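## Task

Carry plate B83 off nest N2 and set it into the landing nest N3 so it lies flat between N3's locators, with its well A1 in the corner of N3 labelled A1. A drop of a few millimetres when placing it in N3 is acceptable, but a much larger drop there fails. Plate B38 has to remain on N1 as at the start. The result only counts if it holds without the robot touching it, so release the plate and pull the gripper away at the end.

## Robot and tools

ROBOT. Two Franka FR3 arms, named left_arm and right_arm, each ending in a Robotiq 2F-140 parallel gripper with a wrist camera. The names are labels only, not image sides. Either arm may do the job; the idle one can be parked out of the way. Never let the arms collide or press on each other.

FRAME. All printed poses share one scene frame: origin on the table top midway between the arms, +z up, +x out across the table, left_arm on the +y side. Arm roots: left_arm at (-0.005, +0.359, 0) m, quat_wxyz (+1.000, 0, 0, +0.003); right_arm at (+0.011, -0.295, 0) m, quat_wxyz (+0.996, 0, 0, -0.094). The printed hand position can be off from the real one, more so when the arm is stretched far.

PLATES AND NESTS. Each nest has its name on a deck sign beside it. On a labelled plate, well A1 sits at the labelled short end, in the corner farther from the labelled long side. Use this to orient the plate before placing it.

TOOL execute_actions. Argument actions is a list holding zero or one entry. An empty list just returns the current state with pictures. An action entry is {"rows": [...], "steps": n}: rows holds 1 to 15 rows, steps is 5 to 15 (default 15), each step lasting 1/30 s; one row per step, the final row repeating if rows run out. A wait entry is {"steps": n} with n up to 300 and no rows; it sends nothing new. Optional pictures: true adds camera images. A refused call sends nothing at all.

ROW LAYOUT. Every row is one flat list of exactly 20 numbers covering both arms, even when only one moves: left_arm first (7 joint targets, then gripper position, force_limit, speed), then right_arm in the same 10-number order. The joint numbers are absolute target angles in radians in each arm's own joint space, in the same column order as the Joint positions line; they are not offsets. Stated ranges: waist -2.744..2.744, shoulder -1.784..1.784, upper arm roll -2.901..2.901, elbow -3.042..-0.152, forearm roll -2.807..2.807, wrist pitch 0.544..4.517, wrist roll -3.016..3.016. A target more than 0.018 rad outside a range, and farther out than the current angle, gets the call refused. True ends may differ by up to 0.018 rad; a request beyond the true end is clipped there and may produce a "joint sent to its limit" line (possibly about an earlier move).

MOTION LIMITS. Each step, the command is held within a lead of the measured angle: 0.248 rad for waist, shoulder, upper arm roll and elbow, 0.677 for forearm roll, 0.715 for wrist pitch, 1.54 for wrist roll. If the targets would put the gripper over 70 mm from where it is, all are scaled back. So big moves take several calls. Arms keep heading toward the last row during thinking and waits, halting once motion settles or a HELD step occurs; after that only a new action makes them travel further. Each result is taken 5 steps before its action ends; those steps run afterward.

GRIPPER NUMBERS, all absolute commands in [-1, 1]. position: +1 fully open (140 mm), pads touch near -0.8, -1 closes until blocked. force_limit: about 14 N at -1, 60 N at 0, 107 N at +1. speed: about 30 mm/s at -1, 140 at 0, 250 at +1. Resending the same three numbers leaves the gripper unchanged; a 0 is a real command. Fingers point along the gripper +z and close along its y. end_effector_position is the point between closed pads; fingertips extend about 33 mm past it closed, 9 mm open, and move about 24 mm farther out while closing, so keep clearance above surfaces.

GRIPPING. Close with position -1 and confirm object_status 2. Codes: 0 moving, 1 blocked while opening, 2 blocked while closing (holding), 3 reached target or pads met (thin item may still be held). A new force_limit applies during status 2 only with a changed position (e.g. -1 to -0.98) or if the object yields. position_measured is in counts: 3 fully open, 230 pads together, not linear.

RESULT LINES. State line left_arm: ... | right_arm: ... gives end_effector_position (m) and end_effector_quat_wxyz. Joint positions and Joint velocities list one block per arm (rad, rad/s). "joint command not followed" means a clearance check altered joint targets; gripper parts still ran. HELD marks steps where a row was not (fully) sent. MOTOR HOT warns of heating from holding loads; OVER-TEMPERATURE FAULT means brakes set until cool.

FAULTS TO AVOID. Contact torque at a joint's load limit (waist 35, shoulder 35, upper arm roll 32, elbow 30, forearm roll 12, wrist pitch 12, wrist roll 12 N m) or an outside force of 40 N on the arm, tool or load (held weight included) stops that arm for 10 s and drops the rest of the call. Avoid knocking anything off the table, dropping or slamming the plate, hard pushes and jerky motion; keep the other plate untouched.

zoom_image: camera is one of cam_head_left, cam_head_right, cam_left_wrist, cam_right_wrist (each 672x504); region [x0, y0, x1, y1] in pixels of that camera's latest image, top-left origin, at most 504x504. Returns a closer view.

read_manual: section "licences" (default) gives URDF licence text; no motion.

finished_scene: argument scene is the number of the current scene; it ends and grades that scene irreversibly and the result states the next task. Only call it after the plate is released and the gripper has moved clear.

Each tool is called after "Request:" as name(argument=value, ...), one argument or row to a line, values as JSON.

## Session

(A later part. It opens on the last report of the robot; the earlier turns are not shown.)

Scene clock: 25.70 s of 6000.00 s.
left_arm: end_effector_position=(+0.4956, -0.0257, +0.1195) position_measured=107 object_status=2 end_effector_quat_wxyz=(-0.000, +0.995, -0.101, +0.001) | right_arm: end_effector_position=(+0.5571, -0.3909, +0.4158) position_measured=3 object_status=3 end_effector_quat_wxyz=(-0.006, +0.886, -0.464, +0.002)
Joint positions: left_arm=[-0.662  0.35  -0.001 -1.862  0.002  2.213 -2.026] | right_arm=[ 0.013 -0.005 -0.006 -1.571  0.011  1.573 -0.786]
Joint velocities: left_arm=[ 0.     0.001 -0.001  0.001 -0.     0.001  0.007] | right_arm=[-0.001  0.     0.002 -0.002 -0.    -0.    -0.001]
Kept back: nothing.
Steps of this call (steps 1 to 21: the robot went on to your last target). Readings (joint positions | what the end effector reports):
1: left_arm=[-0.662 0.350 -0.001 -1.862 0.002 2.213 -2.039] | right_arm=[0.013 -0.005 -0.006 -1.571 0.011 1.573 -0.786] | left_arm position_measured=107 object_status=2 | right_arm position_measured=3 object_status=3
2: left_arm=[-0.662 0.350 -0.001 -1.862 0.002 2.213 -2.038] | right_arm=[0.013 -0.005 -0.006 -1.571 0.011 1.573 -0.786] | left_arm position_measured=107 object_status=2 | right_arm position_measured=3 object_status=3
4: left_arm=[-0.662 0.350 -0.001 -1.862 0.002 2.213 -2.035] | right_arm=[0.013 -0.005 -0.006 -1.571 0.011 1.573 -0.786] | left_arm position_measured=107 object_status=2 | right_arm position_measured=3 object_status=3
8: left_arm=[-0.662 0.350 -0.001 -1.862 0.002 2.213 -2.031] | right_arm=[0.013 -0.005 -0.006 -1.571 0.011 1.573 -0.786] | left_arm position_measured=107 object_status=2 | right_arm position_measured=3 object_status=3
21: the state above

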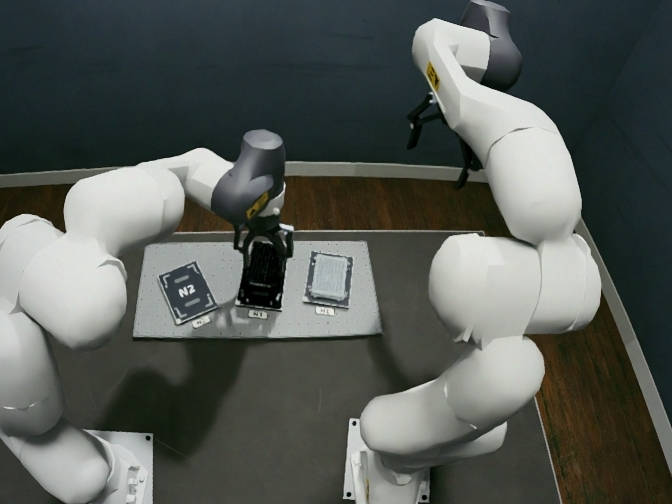

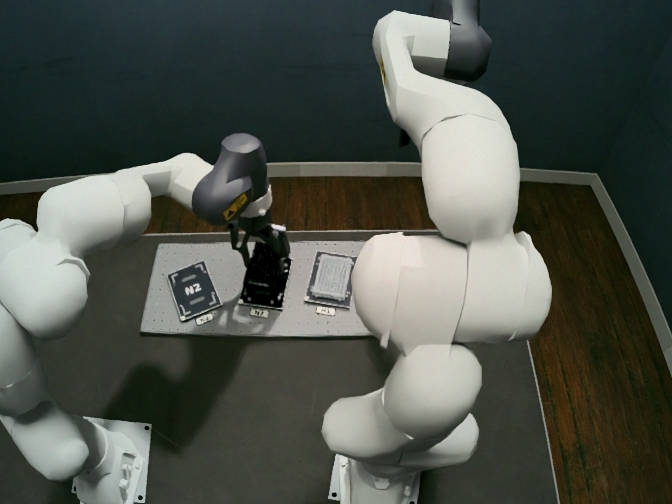

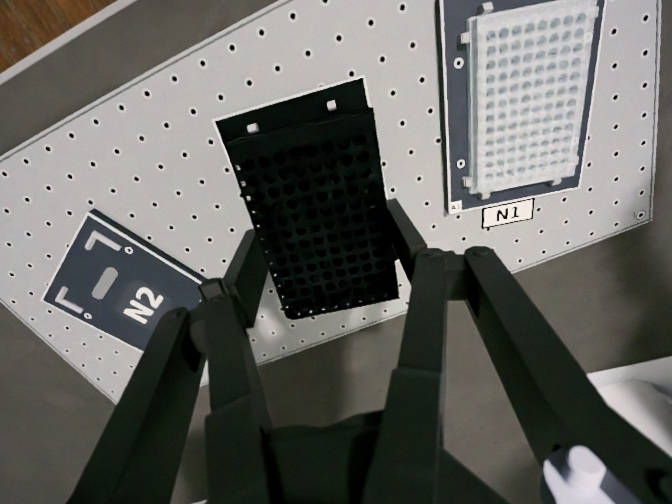

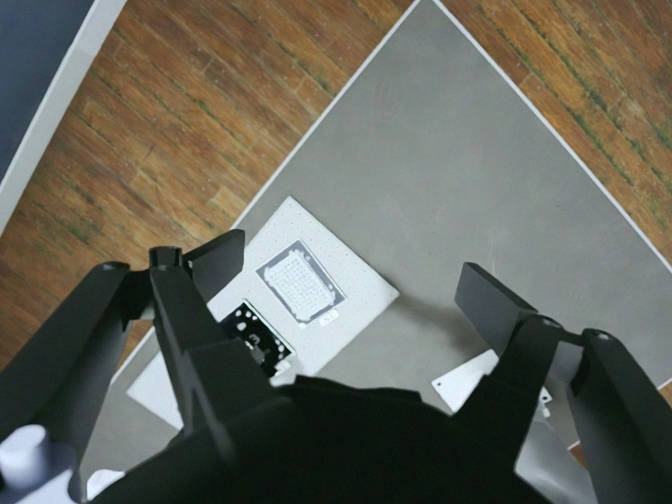

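Request:
execute_actions(
  actions=[
    {"rows": [[-0.661,0.355,0,-1.864,0,2.219,-2.035,-1,-0.2,-0.6,0.013,-0.005,-0.006,-1.571,0.011,1.573,-0.786,1,0,0],[-0.661,0.361,0,-1.868,0,2.229,-2.045,-1,-0.2,-0.6,0.013,-0.005,-0.006,-1.571,0.011,1.573,-0.786,1,0,0],[-0.661,0.368,0,-1.873,0,2.241,-2.055,-1,-0.2,-0.6,0.013,-0.005,-0.006,-1.571,0.011,1.573,-0.786,1,0,0],[-0.660,0.376,0,-1.878,0,2.254,-2.065,-1,-0.2,-0.6,0.013,-0.005,-0.006,-1.571,0.011,1.573,-0.786,1,0,0],[-0.660,0.384,0,-1.884,0,2.268,-2.075,-1,-0.2,-0.6,0.013,-0.005,-0.006,-1.571,0.011,1.573,-0.786,1,0,0],[-0.660,0.392,0,-1.889,0,2.281,-2.075,-1,-0.2,-0.6,0.013,-0.005,-0.006,-1.571,0.011,1.573,-0.786,1,0,0],[-0.660,0.399,0,-1.894,0,2.293,-2.075,-1,-0.2,-0.6,0.013,-0.005,-0.006,-1.571,0.011,1.573,-0.786,1,0,0],[-0.660,0.404,0,-1.898,0,2.302,-2.075,-1,-0.2,-0.6,0.013,-0.005,-0.006,-1.571,0.011,1.573,-0.786,1,0,0],[-0.660,0.4075,0,-1.900,0,2.308,-2.075,-1,-0.2,-0.6,0.013,-0.005,-0.006,-1.571,0.011,1.573,-0.786,1,0,0]], "steps": 15},
  ],
)

Request:
execute_actions(
  actions=[
    {"steps": 25},
  ],
  pictures=true,
)

Request:
zoom_image(
  camera="cam_left_wrist",
  region=[170, 50, 450, 250],
)

Scene clock: 27.13 s of 6000.00 s.
left_arm: end_effector_position=(+0.4889, -0.0204, +0.0792) position_measured=107 object_status=2 end_effector_quat_wxyz=(-0.006, +0.996, -0.089, -0.009) | right_arm: end_effector_position=(+0.5571, -0.3909, +0.4158) position_measured=3 object_status=3 end_effector_quat_wxyz=(-0.006, +0.886, -0.464, +0.002)
Joint positions: left_arm=[-0.662  0.4   -0.001 -1.894  0.002  2.273 -2.049] | right_arm=[ 0.013 -0.005 -0.006 -1.571  0.011  1.573 -0.786]
Joint velocities: left_arm=[-0.001  0.174  0.001 -0.118  0.     0.174 -0.067] | right_arm=[ 0.     0.    -0.     0.001 -0.     0.001  0.   ]
Steps of this call (steps 1 to 15: the robot went on to your last target; steps 16 to 33: nothing new was sent; steps 34 to 43: the first 10 steps of this action). Readings (joint positions | what the end effector reports):
34: left_arm=[-0.662 0.350 -0.001 -1.862 0.002 2.213 -2.024] | right_arm=[0.013 -0.005 -0.006 -1.571 0.011 1.573 -0.786] | left_arm position_measured=107 object_status=2 | right_arm position_measured=3 object_status=3
35: left_arm=[-0.662 0.351 -0.001 -1.862 0.002 2.216 -2.026] | right_arm=[0.013 -0.005 -0.006 -1.571 0.011 1.573 -0.786] | left_arm position_measured=107 object_status=2 | right_arm position_measured=3 object_status=3
37: left_arm=[-0.662 0.358 -0.001 -1.866 0.002 2.225 -2.031] | right_arm=[0.013 -0.005 -0.006 -1.571 0.011 1.573 -0.786] | left_arm position_measured=107 object_status=2 | right_arm position_measured=3 object_status=3
41: left_arm=[-0.662 0.386 -0.001 -1.885 0.002 2.258 -2.045] | right_arm=[0.013 -0.005 -0.006 -1.571 0.011 1.573 -0.786] | left_arm position_measured=107 object_status=2 | right_arm position_measured=3 object_status=3
43: the state above

Scene clock: 27.97 s of 6000.00 s.
left_arm: end_effector_position=(+0.4924, -0.0230, +0.0733) position_measured=107 object_status=2 end_effector_quat_wxyz=(-0.002, +0.997, -0.080, -0.002) | right_arm: end_effector_position=(+0.5571, -0.3909, +0.4158) position_measured=3 object_status=3 end_effector_quat_wxyz=(-0.006, +0.886, -0.464, +0.002)
Joint positions: left_arm=[-0.661  0.409 -0.001 -1.901  0.002  2.304 -2.068] | right_arm=[ 0.013 -0.005 -0.006 -1.571  0.011  1.573 -0.786]
Joint velocities: left_arm=[ 0.002  0.    -0.    -0.001  0.001 -0.    -0.004] | right_arm=[-0.     0.    -0.001 -0.001 -0.001 -0.     0.001]
Kept back: nothing.
Steps of this call (steps 1 to 5: the last 5 steps of your previous action; steps 6 to 25: the robot went on to your last target). Readings (joint positions | what the end effector reports):
1: left_arm=[-0.661 0.405 -0.001 -1.897 0.002 2.278 -2.051] | right_arm=[0.013 -0.005 -0.006 -1.571 0.011 1.573 -0.786] | left_arm position_measured=107 object_status=2 | right_arm position_measured=3 object_status=3
2: left_arm=[-0.661 0.408 -0.001 -1.899 0.002 2.282 -2.053] | right_arm=[0.013 -0.005 -0.006 -1.571 0.011 1.573 -0.786] | left_arm position_measured=107 object_status=2 | right_arm position_measured=3 object_status=3
4: left_arm=[-0.661 0.410 -0.001 -1.901 0.002 2.289 -2.056] | right_arm=[0.013 -0.005 -0.006 -1.571 0.011 1.573 -0.786] | left_arm position_measured=107 object_status=2 | right_arm position_measured=3 object_status=3
8: left_arm=[-0.661 0.409 -0.001 -1.901 0.002 2.298 -2.061] | right_arm=[0.013 -0.005 -0.006 -1.571 0.011 1.573 -0.786] | left_arm position_measured=107 object_status=2 | right_arm position_measured=3 object_status=3
25: the state above

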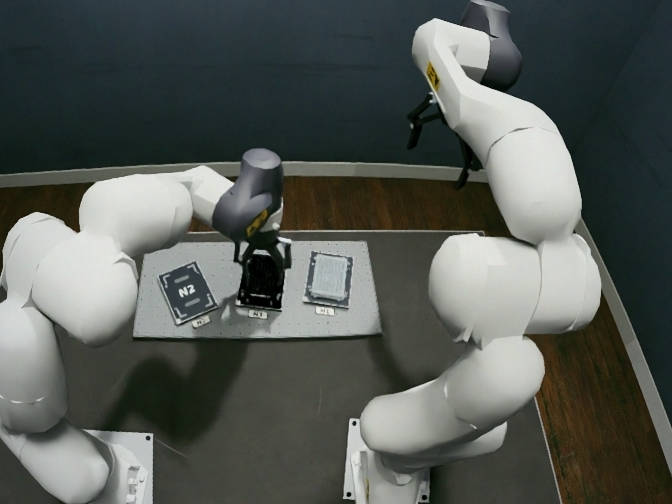

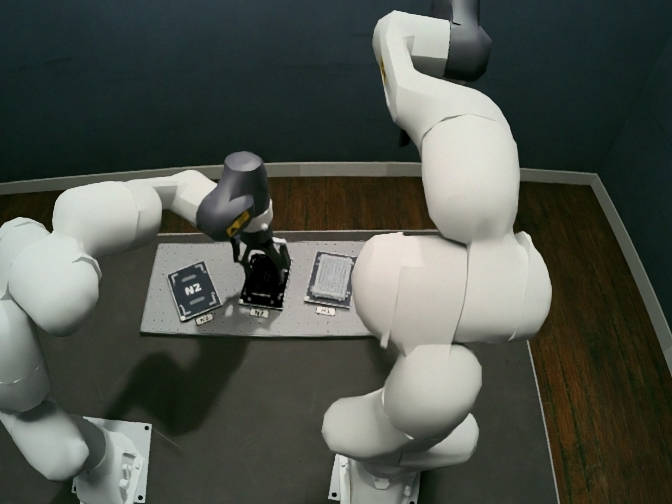

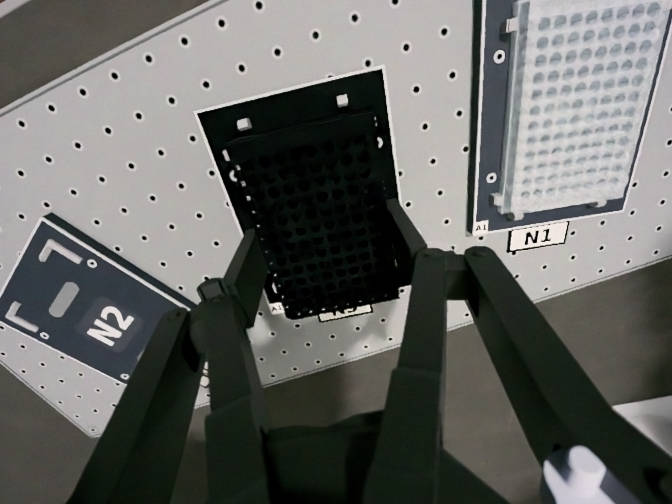

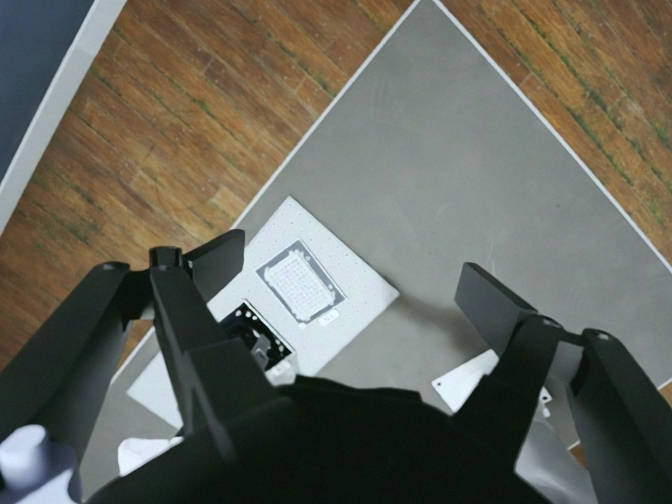

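Region (170, 50, 450, 250) of cam_left_wrist's 672x504 image, scaled by 1.800, with more detail than that image has; it fills the top 360 rows of this view, and the rest is white.

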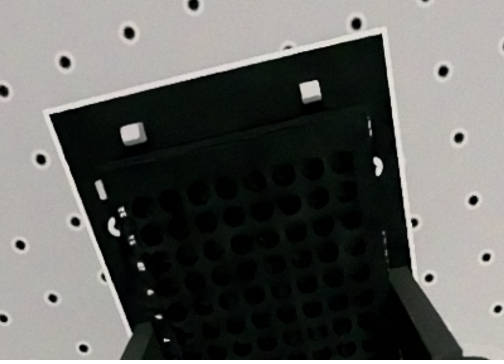

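Request:
execute_actions(
  actions=[
    {"rows": [[-0.659,0.410,0,-1.901,0,2.314,-2.070,-1,-0.2,-0.6,0.013,-0.005,-0.006,-1.571,0.011,1.573,-0.786,1,0,0],[-0.658,0.413,0,-1.902,0,2.319,-2.066,-1,-0.2,-0.6,0.013,-0.005,-0.006,-1.571,0.011,1.573,-0.786,1,0,0],[-0.657,0.416,0,-1.903,0,2.323,-2.064,-1,-0.2,-0.6,0.013,-0.005,-0.006,-1.571,0.011,1.573,-0.786,1,0,0],[-0.656,0.419,0,-1.904,0,2.327,-2.064,-1,-0.2,-0.6,0.013,-0.005,-0.006,-1.571,0.011,1.573,-0.786,1,0,0],[-0.656,0.4233,0,-1.9045,0,2.332,-2.064,-1,-0.2,-0.6,0.013,-0.005,-0.006,-1.571,0.011,1.573,-0.786,1,0,0]], "steps": 15},
  ],
)

Request:
execute_actions(
  actions=[
    {"steps": 20},
  ],
  pictures=true,
)

Request:
zoom_image(
  camera="cam_left_wrist",
  region=[170, 50, 450, 250],
)

Scene clock: 29.60 s of 6000.00 s.
left_arm: end_effector_position=(+0.4949, -0.0217, +0.0656) position_measured=107 object_status=2 end_effector_quat_wxyz=(-0.001, +0.997, -0.077, -0.001) | right_arm: end_effector_position=(+0.5571, -0.3909, +0.4158) position_measured=3 object_status=3 end_effector_quat_wxyz=(-0.006, +0.886, -0.464, +0.002)
Joint positions: left_arm=[-0.657  0.422 -0.001 -1.903  0.002  2.323 -2.069] | right_arm=[ 0.013 -0.005 -0.006 -1.571  0.011  1.573 -0.786]
Joint velocities: left_arm=[ 0.     0.016 -0.001 -0.006  0.001  0.028  0.001] | right_arm=[-0.001 -0.001 -0.002  0.    -0.    -0.001 -0.001]
Steps of this call (steps 1 to 15: the robot went on to your last target; steps 16 to 39: nothing new was sent; steps 40 to 49: the first 10 steps of this action). Readings (joint positions | what the end effector reports):
40: left_arm=[-0.661 0.409 -0.001 -1.901 0.002 2.306 -2.069] | right_arm=[0.013 -0.005 -0.006 -1.571 0.011 1.573 -0.786] | left_arm position_measured=107 object_status=2 | right_arm position_measured=3 object_status=3
41: left_arm=[-0.661 0.410 -0.001 -1.901 0.002 2.307 -2.069] | right_arm=[0.013 -0.005 -0.006 -1.571 0.011 1.573 -0.786] | left_arm position_measured=107 object_status=2 | right_arm position_measured=3 object_status=3
43: left_arm=[-0.660 0.412 -0.001 -1.901 0.002 2.312 -2.069] | right_arm=[0.013 -0.005 -0.006 -1.571 0.011 1.573 -0.786] | left_arm position_measured=107 object_status=2 | right_arm position_measured=3 object_status=3
47: left_arm=[-0.658 0.420 -0.001 -1.903 0.002 2.321 -2.069] | right_arm=[0.013 -0.005 -0.006 -1.571 0.011 1.573 -0.786] | left_arm position_measured=107 object_status=2 | right_arm position_measured=3 object_status=3
49: the state above

Scene clock: 30.27 s of 6000.00 s.
left_arm: end_effector_position=(+0.4961, -0.0226, +0.0657) position_measured=107 object_status=2 end_effector_quat_wxyz=(+0.000, +0.997, -0.077, +0.001) | right_arm: end_effector_position=(+0.5571, -0.3909, +0.4158) position_measured=3 object_status=3 end_effector_quat_wxyz=(-0.006, +0.886, -0.464, +0.002)
Joint positions: left_arm=[-0.657  0.423 -0.001 -1.904  0.002  2.329 -2.069] | right_arm=[ 0.013 -0.005 -0.006 -1.571  0.011  1.573 -0.786]
Joint velocities: left_arm=[-0.001  0.001 -0.001  0.     0.001 -0.     0.   ] | right_arm=[ 0.001  0.001  0.    -0.001 -0.001  0.    -0.001]
Kept back: nothing.
Steps of this call (steps 1 to 5: the last 5 steps of your previous action; steps 6 to 15: the robot went on to your last target; steps 16 to 20: nothing new was sent). Readings (joint positions | what the end effector reports):
1: left_arm=[-0.657 0.423 -0.001 -1.903 0.002 2.324 -2.069] | right_arm=[0.013 -0.005 -0.006 -1.571 0.011 1.573 -0.786] | left_arm position_measured=107 object_status=2 | right_arm position_measured=3 object_status=3
2: left_arm=[-0.657 0.423 -0.001 -1.904 0.002 2.325 -2.069] | right_arm=[0.013 -0.005 -0.006 -1.571 0.011 1.573 -0.786] | left_arm position_measured=107 object_status=2 | right_arm position_measured=3 object_status=3
4: left_arm=[-0.657 0.423 -0.001 -1.904 0.002 2.326 -2.069] | right_arm=[0.013 -0.005 -0.006 -1.571 0.011 1.573 -0.786] | left_arm position_measured=107 object_status=2 | right_arm position_measured=3 object_status=3
8: left_arm=[-0.657 0.423 -0.001 -1.904 0.002 2.328 -2.069] | right_arm=[0.013 -0.005 -0.006 -1.571 0.011 1.573 -0.786] | left_arm position_measured=107 object_status=2 | right_arm position_measured=3 object_status=3
20: the state above
All arms were judged still, so your last target was given up. Only a new action makes them travel on or press farther. Fingers that are still opening or closing keep moving.

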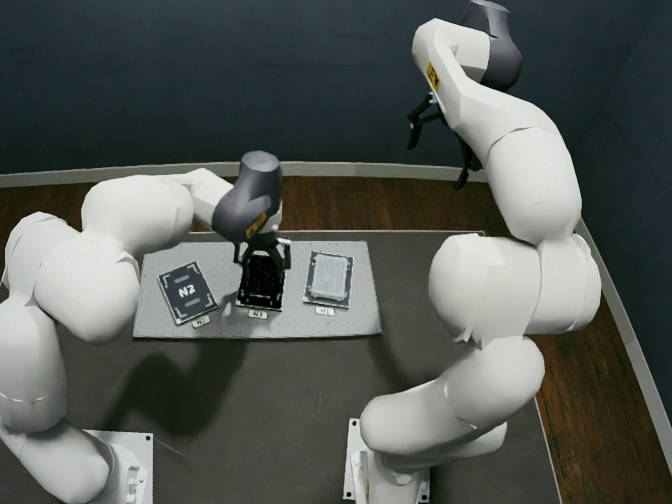

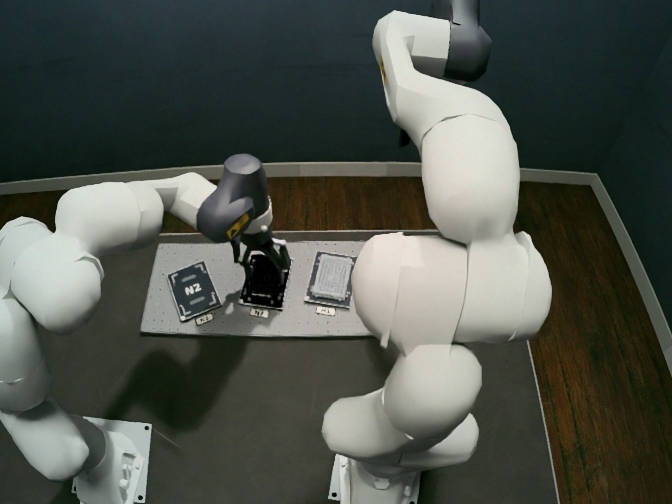

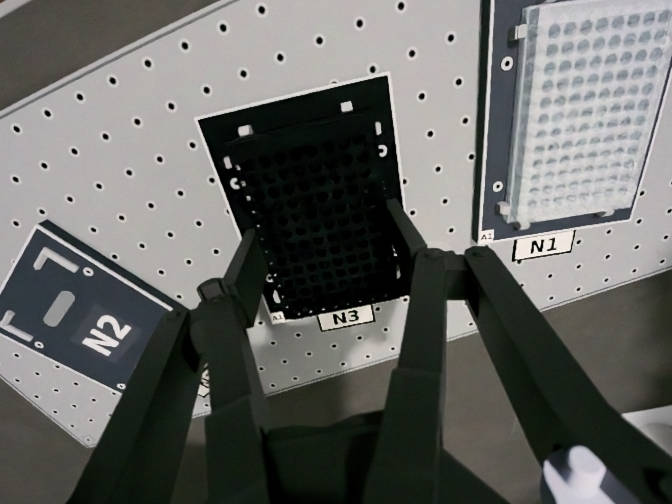

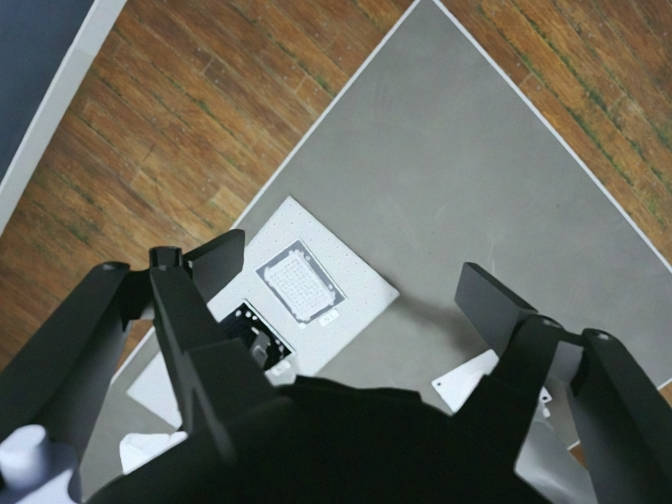

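Region (170, 50, 450, 250) of cam_left_wrist's 672x504 image, scaled by 1.800, with more detail than that image has; it fills the top 360 rows of this view, and the rest is white.

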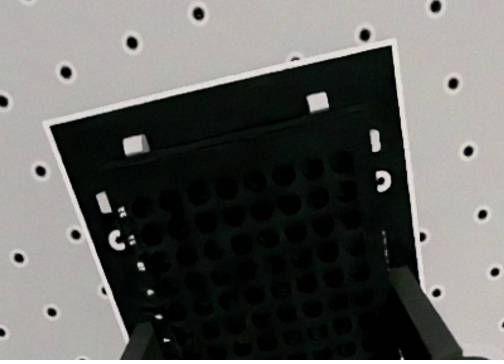

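Request:
zoom_image(
  camera="cam_left_wrist",
  region=[195, 95, 295, 195],
)

Request:
zoom_image(
  camera="cam_left_wrist",
  region=[310, 65, 410, 165],
)

Request:
zoom_image(
  camera="cam_head_left",
  region=[225, 250, 300, 325],
)

Region (195, 95, 295, 195) of cam_left_wrist's 672x504 image, scaled by 5.040, with more detail than that image has.

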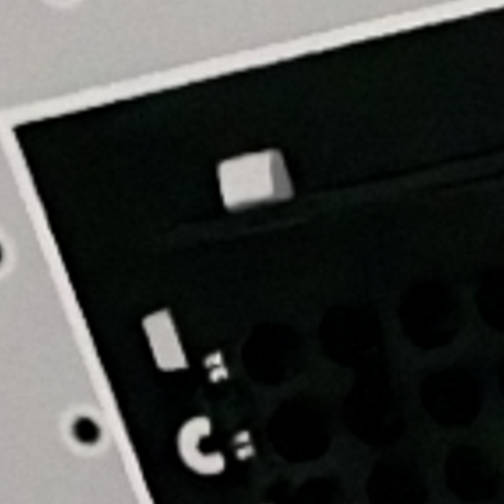

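Region (310, 65, 410, 165) of cam_left_wrist's 672x504 image, scaled by 5.040, with more detail than that image has.

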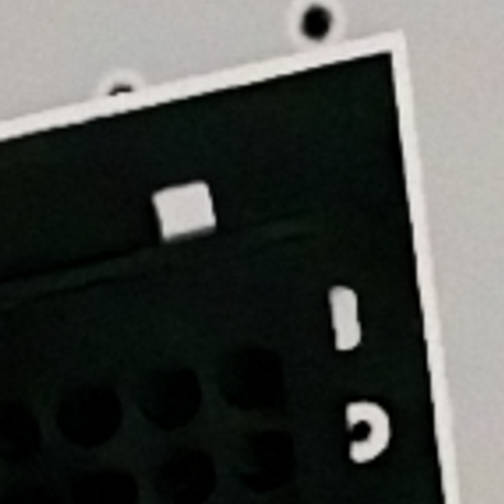

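Region (225, 250, 300, 325) of cam_head_left's 672x504 image, scaled by 6.720, with more detail than that image has.

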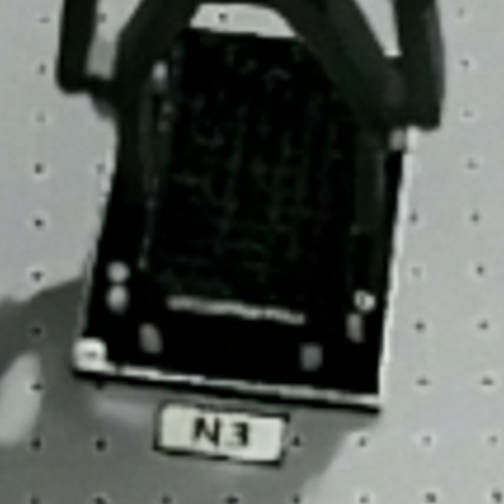

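Request:
execute_actions(
  actions=[
    {"rows": [[-0.657,0.4244,0,-1.9048,0,2.332,-2.069,-1,-0.2,-0.6,0.013,-0.005,-0.006,-1.571,0.011,1.573,-0.786,1,0,0],[-0.657,0.4255,0,-1.9051,0,2.333,-2.069,-1,-0.2,-0.6,0.013,-0.005,-0.006,-1.571,0.011,1.573,-0.786,1,0,0],[-0.657,0.4266,0,-1.9054,0,2.3345,-2.069,-1,-0.2,-0.6,0.013,-0.005,-0.006,-1.571,0.011,1.573,-0.786,1,0,0],[-0.657,0.4277,0,-1.9057,0,2.336,-2.069,-1,-0.2,-0.6,0.013,-0.005,-0.006,-1.571,0.011,1.573,-0.786,1,0,0],[-0.657,0.4288,0,-1.906,0,2.337,-2.069,-1,-0.2,-0.6,0.013,-0.005,-0.006,-1.571,0.011,1.573,-0.786,1,0,0],[-0.657,0.43,0,-1.9063,0,2.3385,-2.069,-1,-0.2,-0.6,0.013,-0.005,-0.006,-1.571,0.011,1.573,-0.786,1,0,0],[-0.657,0.4311,0,-1.9066,0,2.340,-2.069,-1,-0.2,-0.6,0.013,-0.005,-0.006,-1.571,0.011,1.573,-0.786,1,0,0],[-0.657,0.4322,0,-1.9069,0,2.341,-2.069,-1,-0.2,-0.6,0.013,-0.005,-0.006,-1.571,0.011,1.573,-0.786,1,0,0],[-0.657,0.4333,0,-1.9072,0,2.343,-2.069,-1,-0.2,-0.6,0.013,-0.005,-0.006,-1.571,0.011,1.573,-0.786,1,0,0],[-0.657,0.4344,0,-1.9075,0,2.344,-2.069,-1,-0.2,-0.6,0.013,-0.005,-0.006,-1.571,0.011,1.573,-0.786,1,0,0]], "steps": 15},
  ],
)

Request:
execute_actions(
  actions=[
    {"steps": 12},
  ],
  pictures=true,
)

Request:
zoom_image(
  camera="cam_left_wrist",
  region=[170, 50, 450, 250],
)

Scene clock: 31.87 s of 6000.00 s.
left_arm: end_effector_position=(+0.4958, -0.0221, +0.0612) position_measured=107 object_status=2 end_effector_quat_wxyz=(-0.000, +0.997, -0.077, +0.000) | right_arm: end_effector_position=(+0.5571, -0.3909, +0.4158) position_measured=3 object_status=3 end_effector_quat_wxyz=(-0.006, +0.886, -0.464, +0.002)
Joint positions: left_arm=[-0.657  0.43  -0.001 -1.905  0.002  2.335 -2.069] | right_arm=[ 0.013 -0.005 -0.006 -1.571  0.011  1.573 -0.786]
Joint velocities: left_arm=[ 0.001  0.022  0.01  -0.006  0.001  0.026  0.001] | right_arm=[-0.    -0.    -0.    -0.001  0.     0.    -0.001]
Steps of this call (steps 1 to 38: nothing new was sent; steps 39 to 48: the first 10 steps of this action). Readings (joint positions | what the end effector reports):
39: left_arm=[-0.657 0.423 -0.001 -1.904 0.002 2.329 -2.069] | right_arm=[0.013 -0.005 -0.006 -1.571 0.011 1.573 -0.786] | left_arm position_measured=107 object_status=2 | right_arm position_measured=3 object_status=3
40: left_arm=[-0.657 0.423 -0.001 -1.904 0.002 2.329 -2.069] | right_arm=[0.013 -0.005 -0.006 -1.571 0.011 1.573 -0.786] | left_arm position_measured=107 object_status=2 | right_arm position_measured=3 object_status=3
42: left_arm=[-0.657 0.424 -0.001 -1.904 0.002 2.330 -2.069] | right_arm=[0.013 -0.005 -0.006 -1.571 0.011 1.573 -0.786] | left_arm position_measured=107 object_status=2 | right_arm position_measured=3 object_status=3
46: left_arm=[-0.657 0.428 -0.001 -1.904 0.002 2.333 -2.069] | right_arm=[0.013 -0.005 -0.006 -1.571 0.011 1.573 -0.786] | left_arm position_measured=107 object_status=2 | right_arm position_measured=3 object_status=3
48: the state above

Scene clock: 32.27 s of 6000.00 s.
left_arm: end_effector_position=(+0.4961, -0.0218, +0.0606) position_measured=107 object_status=2 end_effector_quat_wxyz=(-0.000, +0.997, -0.077, +0.001) | right_arm: end_effector_position=(+0.5571, -0.3909, +0.4158) position_measured=3 object_status=3 end_effector_quat_wxyz=(-0.006, +0.886, -0.464, +0.002)
Joint positions: left_arm=[-0.657  0.431 -0.    -1.905  0.002  2.337 -2.069] | right_arm=[ 0.013 -0.005 -0.006 -1.571  0.011  1.573 -0.786]
Joint velocities: left_arm=[ 0.     0.001 -0.001  0.    -0.001  0.     0.001] | right_arm=[ 0.    -0.    -0.001  0.     0.001 -0.    -0.001]
Kept back: nothing.
Steps of this call (steps 1 to 5: the last 5 steps of your previous action; steps 6 to 12: the robot went on to your last target). Readings (joint positions | what the end effector reports):
1: left_arm=[-0.657 0.431 -0.000 -1.905 0.002 2.336 -2.069] | right_arm=[0.013 -0.005 -0.006 -1.571 0.011 1.573 -0.786] | left_arm position_measured=107 object_status=2 | right_arm position_measured=3 object_status=3
2: left_arm=[-0.657 0.431 -0.000 -1.905 0.002 2.336 -2.069] | right_arm=[0.013 -0.005 -0.006 -1.571 0.011 1.573 -0.786] | left_arm position_measured=107 object_status=2 | right_arm position_measured=3 object_status=3
4: left_arm=[-0.657 0.431 -0.000 -1.905 0.002 2.337 -2.069] | right_arm=[0.013 -0.005 -0.006 -1.571 0.011 1.573 -0.786] | left_arm position_measured=107 object_status=2 | right_arm position_measured=3 object_status=3
8: left_arm=[-0.657 0.431 -0.000 -1.905 0.002 2.337 -2.069] | right_arm=[0.013 -0.005 -0.006 -1.571 0.011 1.573 -0.786] | left_arm position_measured=107 object_status=2 | right_arm position_measured=3 object_status=3
12: the state above

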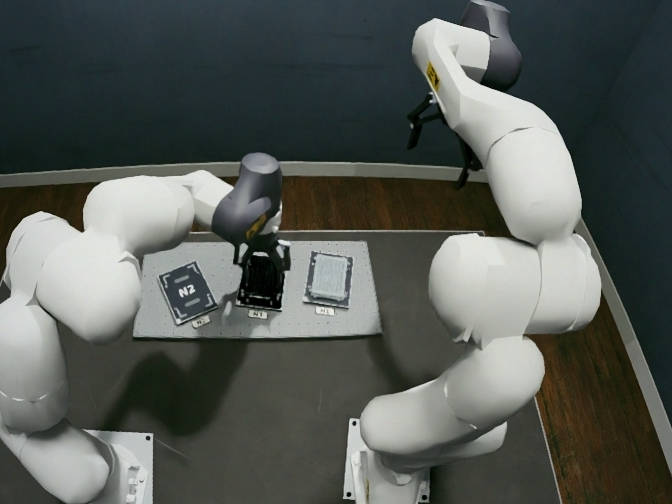

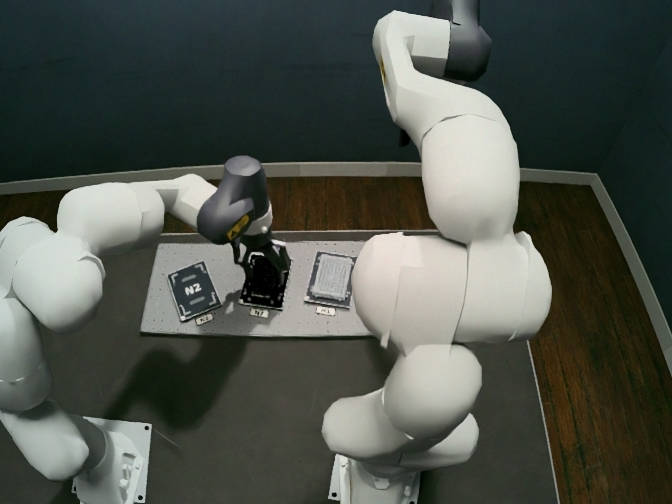

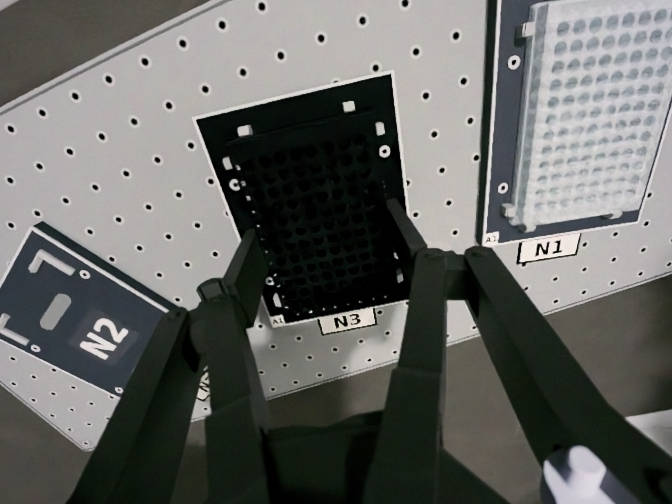

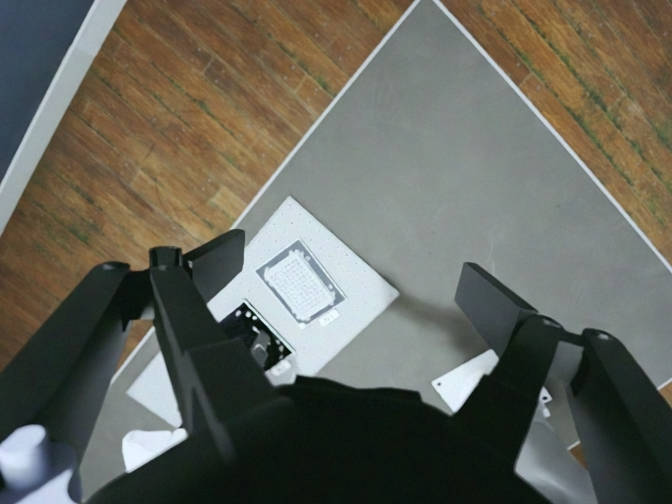

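Region (170, 50, 450, 250) of cam_left_wrist's 672x504 image, scaled by 1.800, with more detail than that image has; it fills the top 360 rows of this view, and the rest is white.

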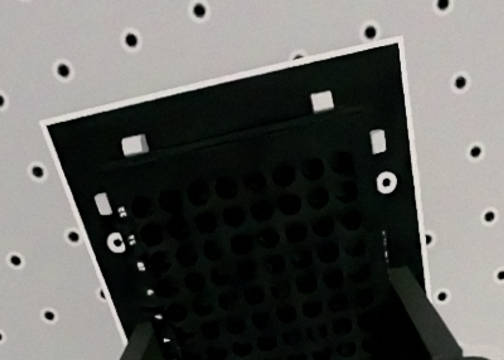

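Request:
zoom_image(
  camera="cam_left_wrist",
  region=[190, 95, 290, 215],
)

Request:
zoom_image(
  camera="cam_left_wrist",
  region=[315, 65, 415, 185],
)

Request:
zoom_image(
  camera="cam_left_wrist",
  region=[250, 240, 430, 340],
)

Request:
zoom_image(
  camera="cam_head_left",
  region=[225, 260, 300, 325],
)

Region (190, 95, 290, 215) of cam_left_wrist's 672x504 image, scaled by 4.200, with more detail than that image has.

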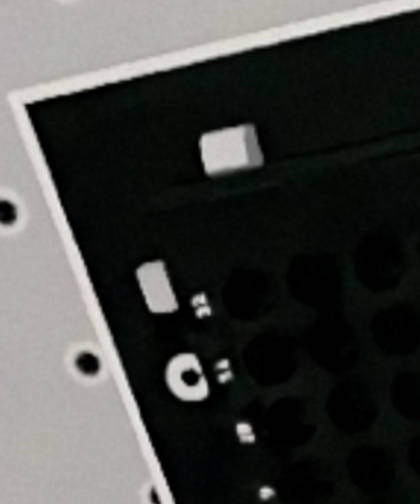

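Region (315, 65, 415, 185) of cam_left_wrist's 672x504 image, scaled by 4.200, with more detail than that image has.

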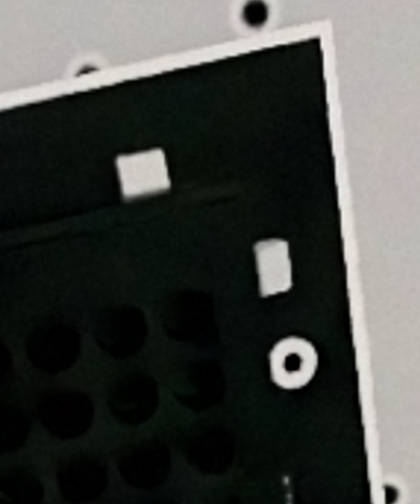

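Region (250, 240, 430, 340) of cam_left_wrist's 672x504 image, scaled by 2.800, with more detail than that image has.

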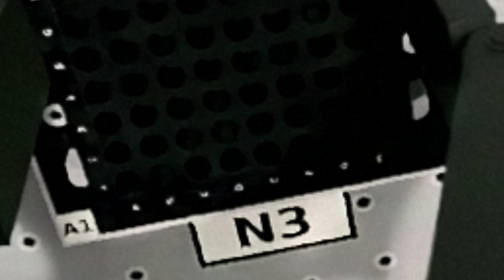

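Region (225, 260, 300, 325) of cam_head_left's 672x504 image, scaled by 6.720, with more detail than that image has; it fills the top 437 rows of this view, and the rest is white.

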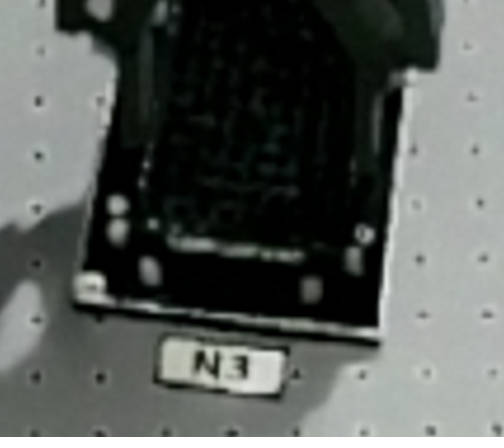

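Request:
execute_actions(
  actions=[
    {"rows": [[-0.658,0.428,0,-1.908,0,2.334,-2.069,-1,-0.2,-0.6,0.013,-0.005,-0.006,-1.571,0.011,1.573,-0.786,1,0,0],[-0.659,0.425,0,-1.9095,0,2.332,-2.069,-1,-0.2,-0.6,0.013,-0.005,-0.006,-1.571,0.011,1.573,-0.786,1,0,0]], "steps": 15},
  ],
)

Request:
execute_actions(
  actions=[
    {"steps": 10},
  ],
  pictures=true,
)

Request:
zoom_image(
  camera="cam_left_wrist",
  region=[170, 50, 450, 250],
)

Scene clock: 34.43 s of 6000.00 s.
left_arm: end_effector_position=(+0.4954, -0.0216, +0.0620) position_measured=107 object_status=2 end_effector_quat_wxyz=(-0.000, +0.997, -0.077, +0.001) | right_arm: end_effector_position=(+0.5571, -0.3909, +0.4158) position_measured=3 object_status=3 end_effector_quat_wxyz=(-0.006, +0.886, -0.464, +0.002)
Joint positions: left_arm=[-0.658  0.427 -0.    -1.908  0.002  2.335 -2.069] | right_arm=[ 0.013 -0.005 -0.006 -1.571  0.011  1.573 -0.786]
Joint velocities: left_arm=[-0.002  0.    -0.    -0.001  0.    -0.003 -0.003] | right_arm=[ 0.001  0.     0.    -0.    -0.001  0.    -0.001]
Steps of this call (steps 1 to 15: the robot went on to your last target; steps 16 to 55: nothing new was sent; steps 56 to 65: the first 10 steps of this action). Readings (joint positions | what the end effector reports):
56: left_arm=[-0.657 0.431 -0.000 -1.906 0.002 2.336 -2.069] | right_arm=[0.013 -0.005 -0.006 -1.571 0.011 1.573 -0.786] | left_arm position_measured=107 object_status=2 | right_arm position_measured=3 object_status=3
57: left_arm=[-0.657 0.429 -0.000 -1.906 0.002 2.336 -2.069] | right_arm=[0.013 -0.005 -0.006 -1.571 0.011 1.573 -0.786] | left_arm position_measured=107 object_status=2 | right_arm position_measured=3 object_status=3
59: left_arm=[-0.657 0.428 -0.000 -1.907 0.002 2.336 -2.069] | right_arm=[0.013 -0.005 -0.006 -1.571 0.011 1.573 -0.786] | left_arm position_measured=107 object_status=2 | right_arm position_measured=3 object_status=3
63: left_arm=[-0.657 0.427 -0.000 -1.907 0.002 2.335 -2.069] | right_arm=[0.013 -0.005 -0.006 -1.571 0.011 1.573 -0.786] | left_arm position_measured=107 object_status=2 | right_arm position_measured=3 object_status=3
65: the state above

Scene clock: 34.77 s of 6000.00 s.
left_arm: end_effector_position=(+0.4953, -0.0215, +0.0619) position_measured=107 object_status=2 end_effector_quat_wxyz=(-0.001, +0.997, -0.077, +0.000) | right_arm: end_effector_position=(+0.5571, -0.3909, +0.4158) position_measured=3 object_status=3 end_effector_quat_wxyz=(-0.006, +0.886, -0.464, +0.002)
Joint positions: left_arm=[-0.658  0.427 -0.    -1.908  0.002  2.335 -2.069] | right_arm=[ 0.013 -0.005 -0.006 -1.571  0.011  1.573 -0.786]
Joint velocities: left_arm=[-0.     0.001  0.     0.    -0.001 -0.001  0.   ] | right_arm=[ 0.001  0.001 -0.     0.     0.     0.002 -0.   ]
Kept back: nothing.
Steps of this call (steps 1 to 5: the last 5 steps of your previous action; steps 6 to 10: the robot went on to your last target). Readings (joint positions | what the end effector reports):
1: left_arm=[-0.658 0.427 -0.000 -1.908 0.002 2.335 -2.069] | right_arm=[0.013 -0.005 -0.006 -1.571 0.011 1.573 -0.786] | left_arm position_measured=107 object_status=2 | right_arm position_measured=3 object_status=3
2: left_arm=[-0.658 0.427 -0.000 -1.908 0.002 2.335 -2.069] | right_arm=[0.013 -0.005 -0.006 -1.571 0.011 1.573 -0.786] | left_arm position_measured=107 object_status=2 | right_arm position_measured=3 object_status=3
4: left_arm=[-0.658 0.427 -0.000 -1.908 0.002 2.335 -2.069] | right_arm=[0.013 -0.005 -0.006 -1.571 0.011 1.573 -0.786] | left_arm position_measured=107 object_status=2 | right_arm position_measured=3 object_status=3
8: left_arm=[-0.658 0.427 -0.000 -1.908 0.002 2.335 -2.069] | right_arm=[0.013 -0.005 -0.006 -1.571 0.011 1.573 -0.786] | left_arm position_measured=107 object_status=2 | right_arm position_measured=3 object_status=3
10: the state above

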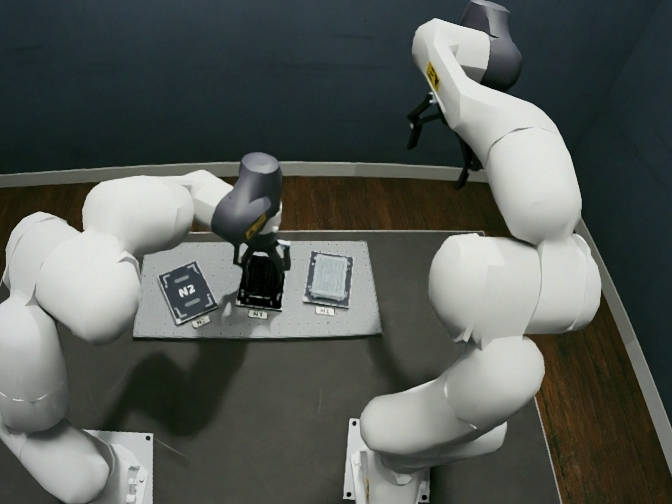

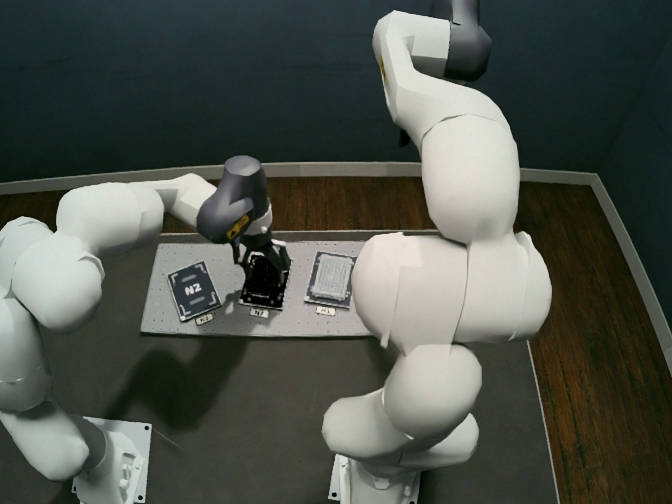

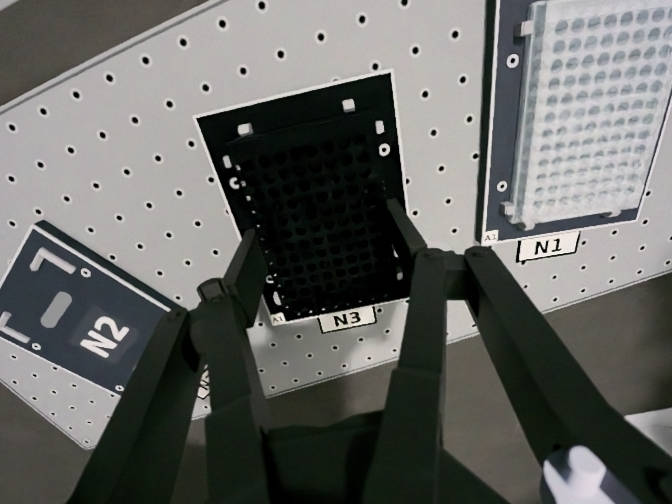

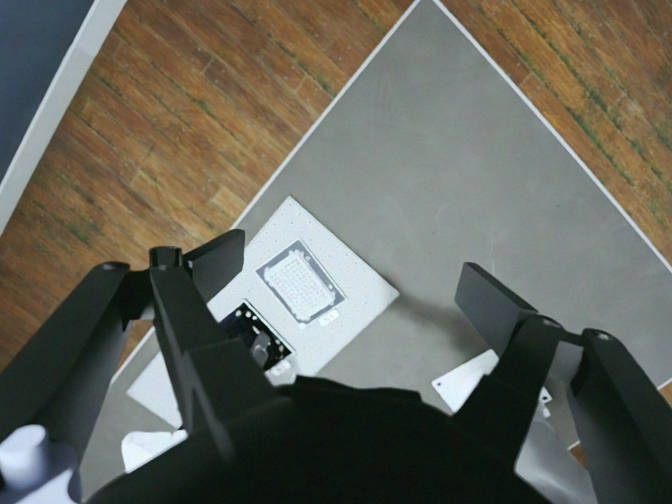

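Region (170, 50, 450, 250) of cam_left_wrist's 672x504 image, scaled by 1.800, with more detail than that image has; it fills the top 360 rows of this view, and the rest is white.

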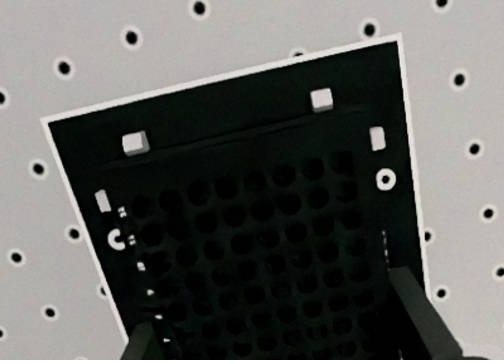

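Request:
execute_actions(
  actions=[
    {"rows": [[-0.661,0.425,0,-1.9095,0,2.339,-2.070,-1,-0.2,-0.6,0.013,-0.005,-0.006,-1.571,0.011,1.573,-0.786,1,0,0]], "steps": 15},
  ],
  pictures=true,
)

Request:
zoom_image(
  camera="cam_left_wrist",
  region=[170, 50, 450, 250],
)

Scene clock: 35.50 s of 6000.00 s.
left_arm: end_effector_position=(+0.4949, -0.0220, +0.0620) position_measured=107 object_status=2 end_effector_quat_wxyz=(-0.000, +0.997, -0.077, +0.001) | right_arm: end_effector_position=(+0.5571, -0.3909, +0.4158) position_measured=3 object_status=3 end_effector_quat_wxyz=(-0.006, +0.886, -0.464, +0.002)
Joint positions: left_arm=[-0.659  0.427 -0.    -1.908  0.002  2.335 -2.069] | right_arm=[ 0.013 -0.005 -0.006 -1.571  0.011  1.573 -0.786]
Joint velocities: left_arm=[ 0.001  0.     0.001 -0.001 -0.001  0.     0.   ] | right_arm=[ 0.002  0.001  0.002  0.001  0.002 -0.     0.001]
Steps of this call (steps 1 to 12: the robot went on to your last target; steps 13 to 22: the first 10 steps of this action). Readings (joint positions | what the end effector reports):
13: left_arm=[-0.658 0.427 -0.000 -1.908 0.002 2.335 -2.069] | right_arm=[0.013 -0.005 -0.006 -1.571 0.011 1.573 -0.786] | left_arm position_measured=107 object_status=2 | right_arm position_measured=3 object_status=3
14: left_arm=[-0.658 0.427 -0.000 -1.908 0.002 2.335 -2.069] | right_arm=[0.013 -0.005 -0.006 -1.571 0.011 1.573 -0.786] | left_arm position_measured=107 object_status=2 | right_arm position_measured=3 object_status=3
16: left_arm=[-0.659 0.427 -0.000 -1.908 0.002 2.335 -2.069] | right_arm=[0.013 -0.005 -0.006 -1.571 0.011 1.573 -0.786] | left_arm position_measured=107 object_status=2 | right_arm position_measured=3 object_status=3
20: left_arm=[-0.659 0.427 -0.000 -1.908 0.002 2.335 -2.069] | right_arm=[0.013 -0.005 -0.006 -1.571 0.011 1.573 -0.786] | left_arm position_measured=107 object_status=2 | right_arm position_measured=3 object_status=3
22: the state above

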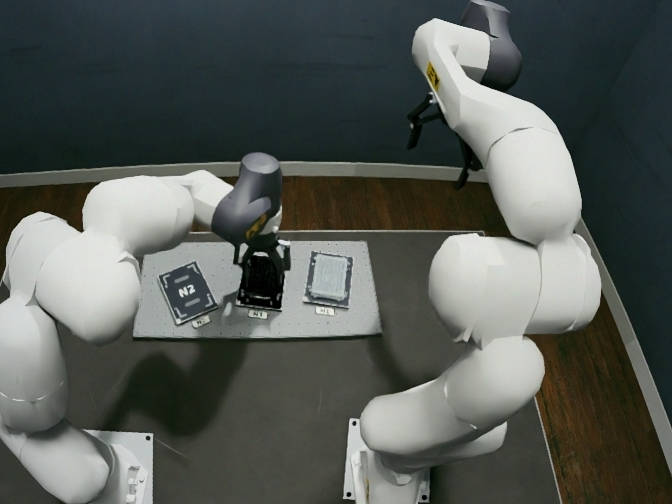

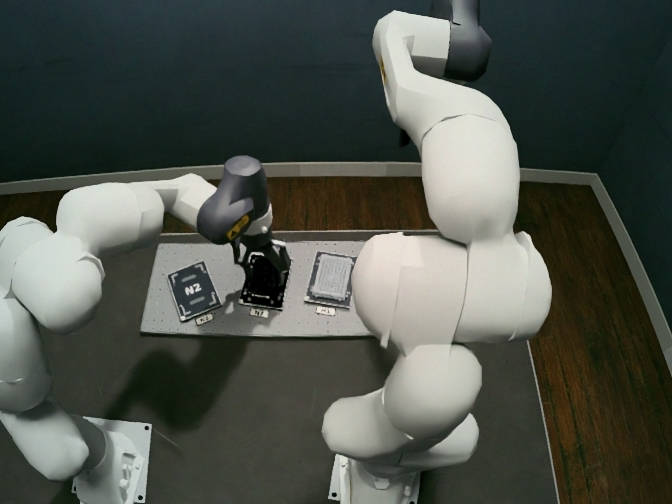

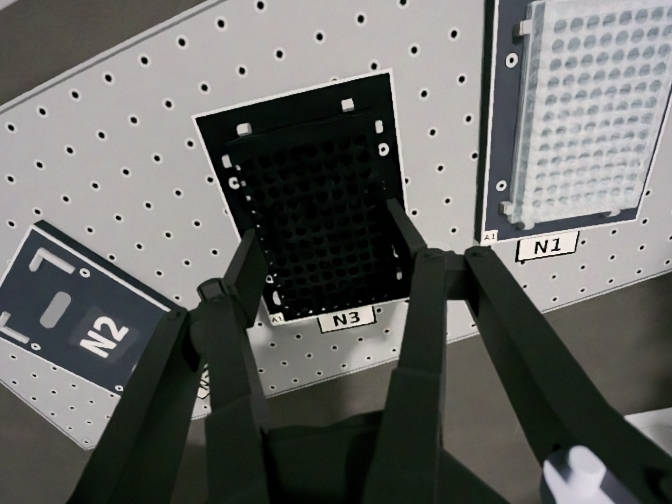

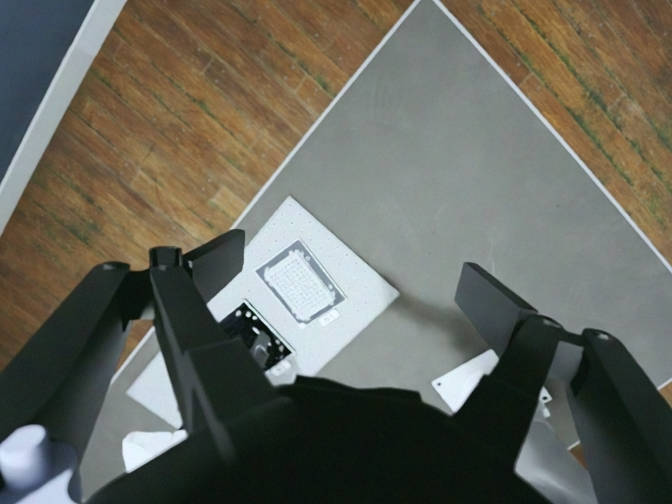

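Region (170, 50, 450, 250) of cam_left_wrist's 672x504 image, scaled by 1.800, with more detail than that image has; it fills the top 360 rows of this view, and the rest is white.

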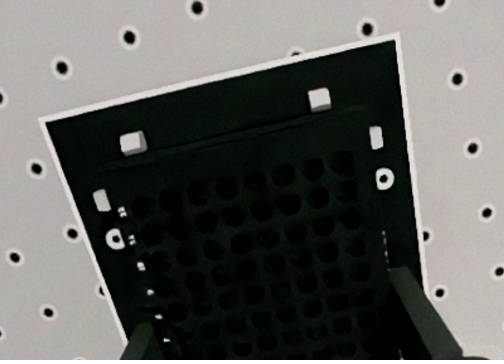

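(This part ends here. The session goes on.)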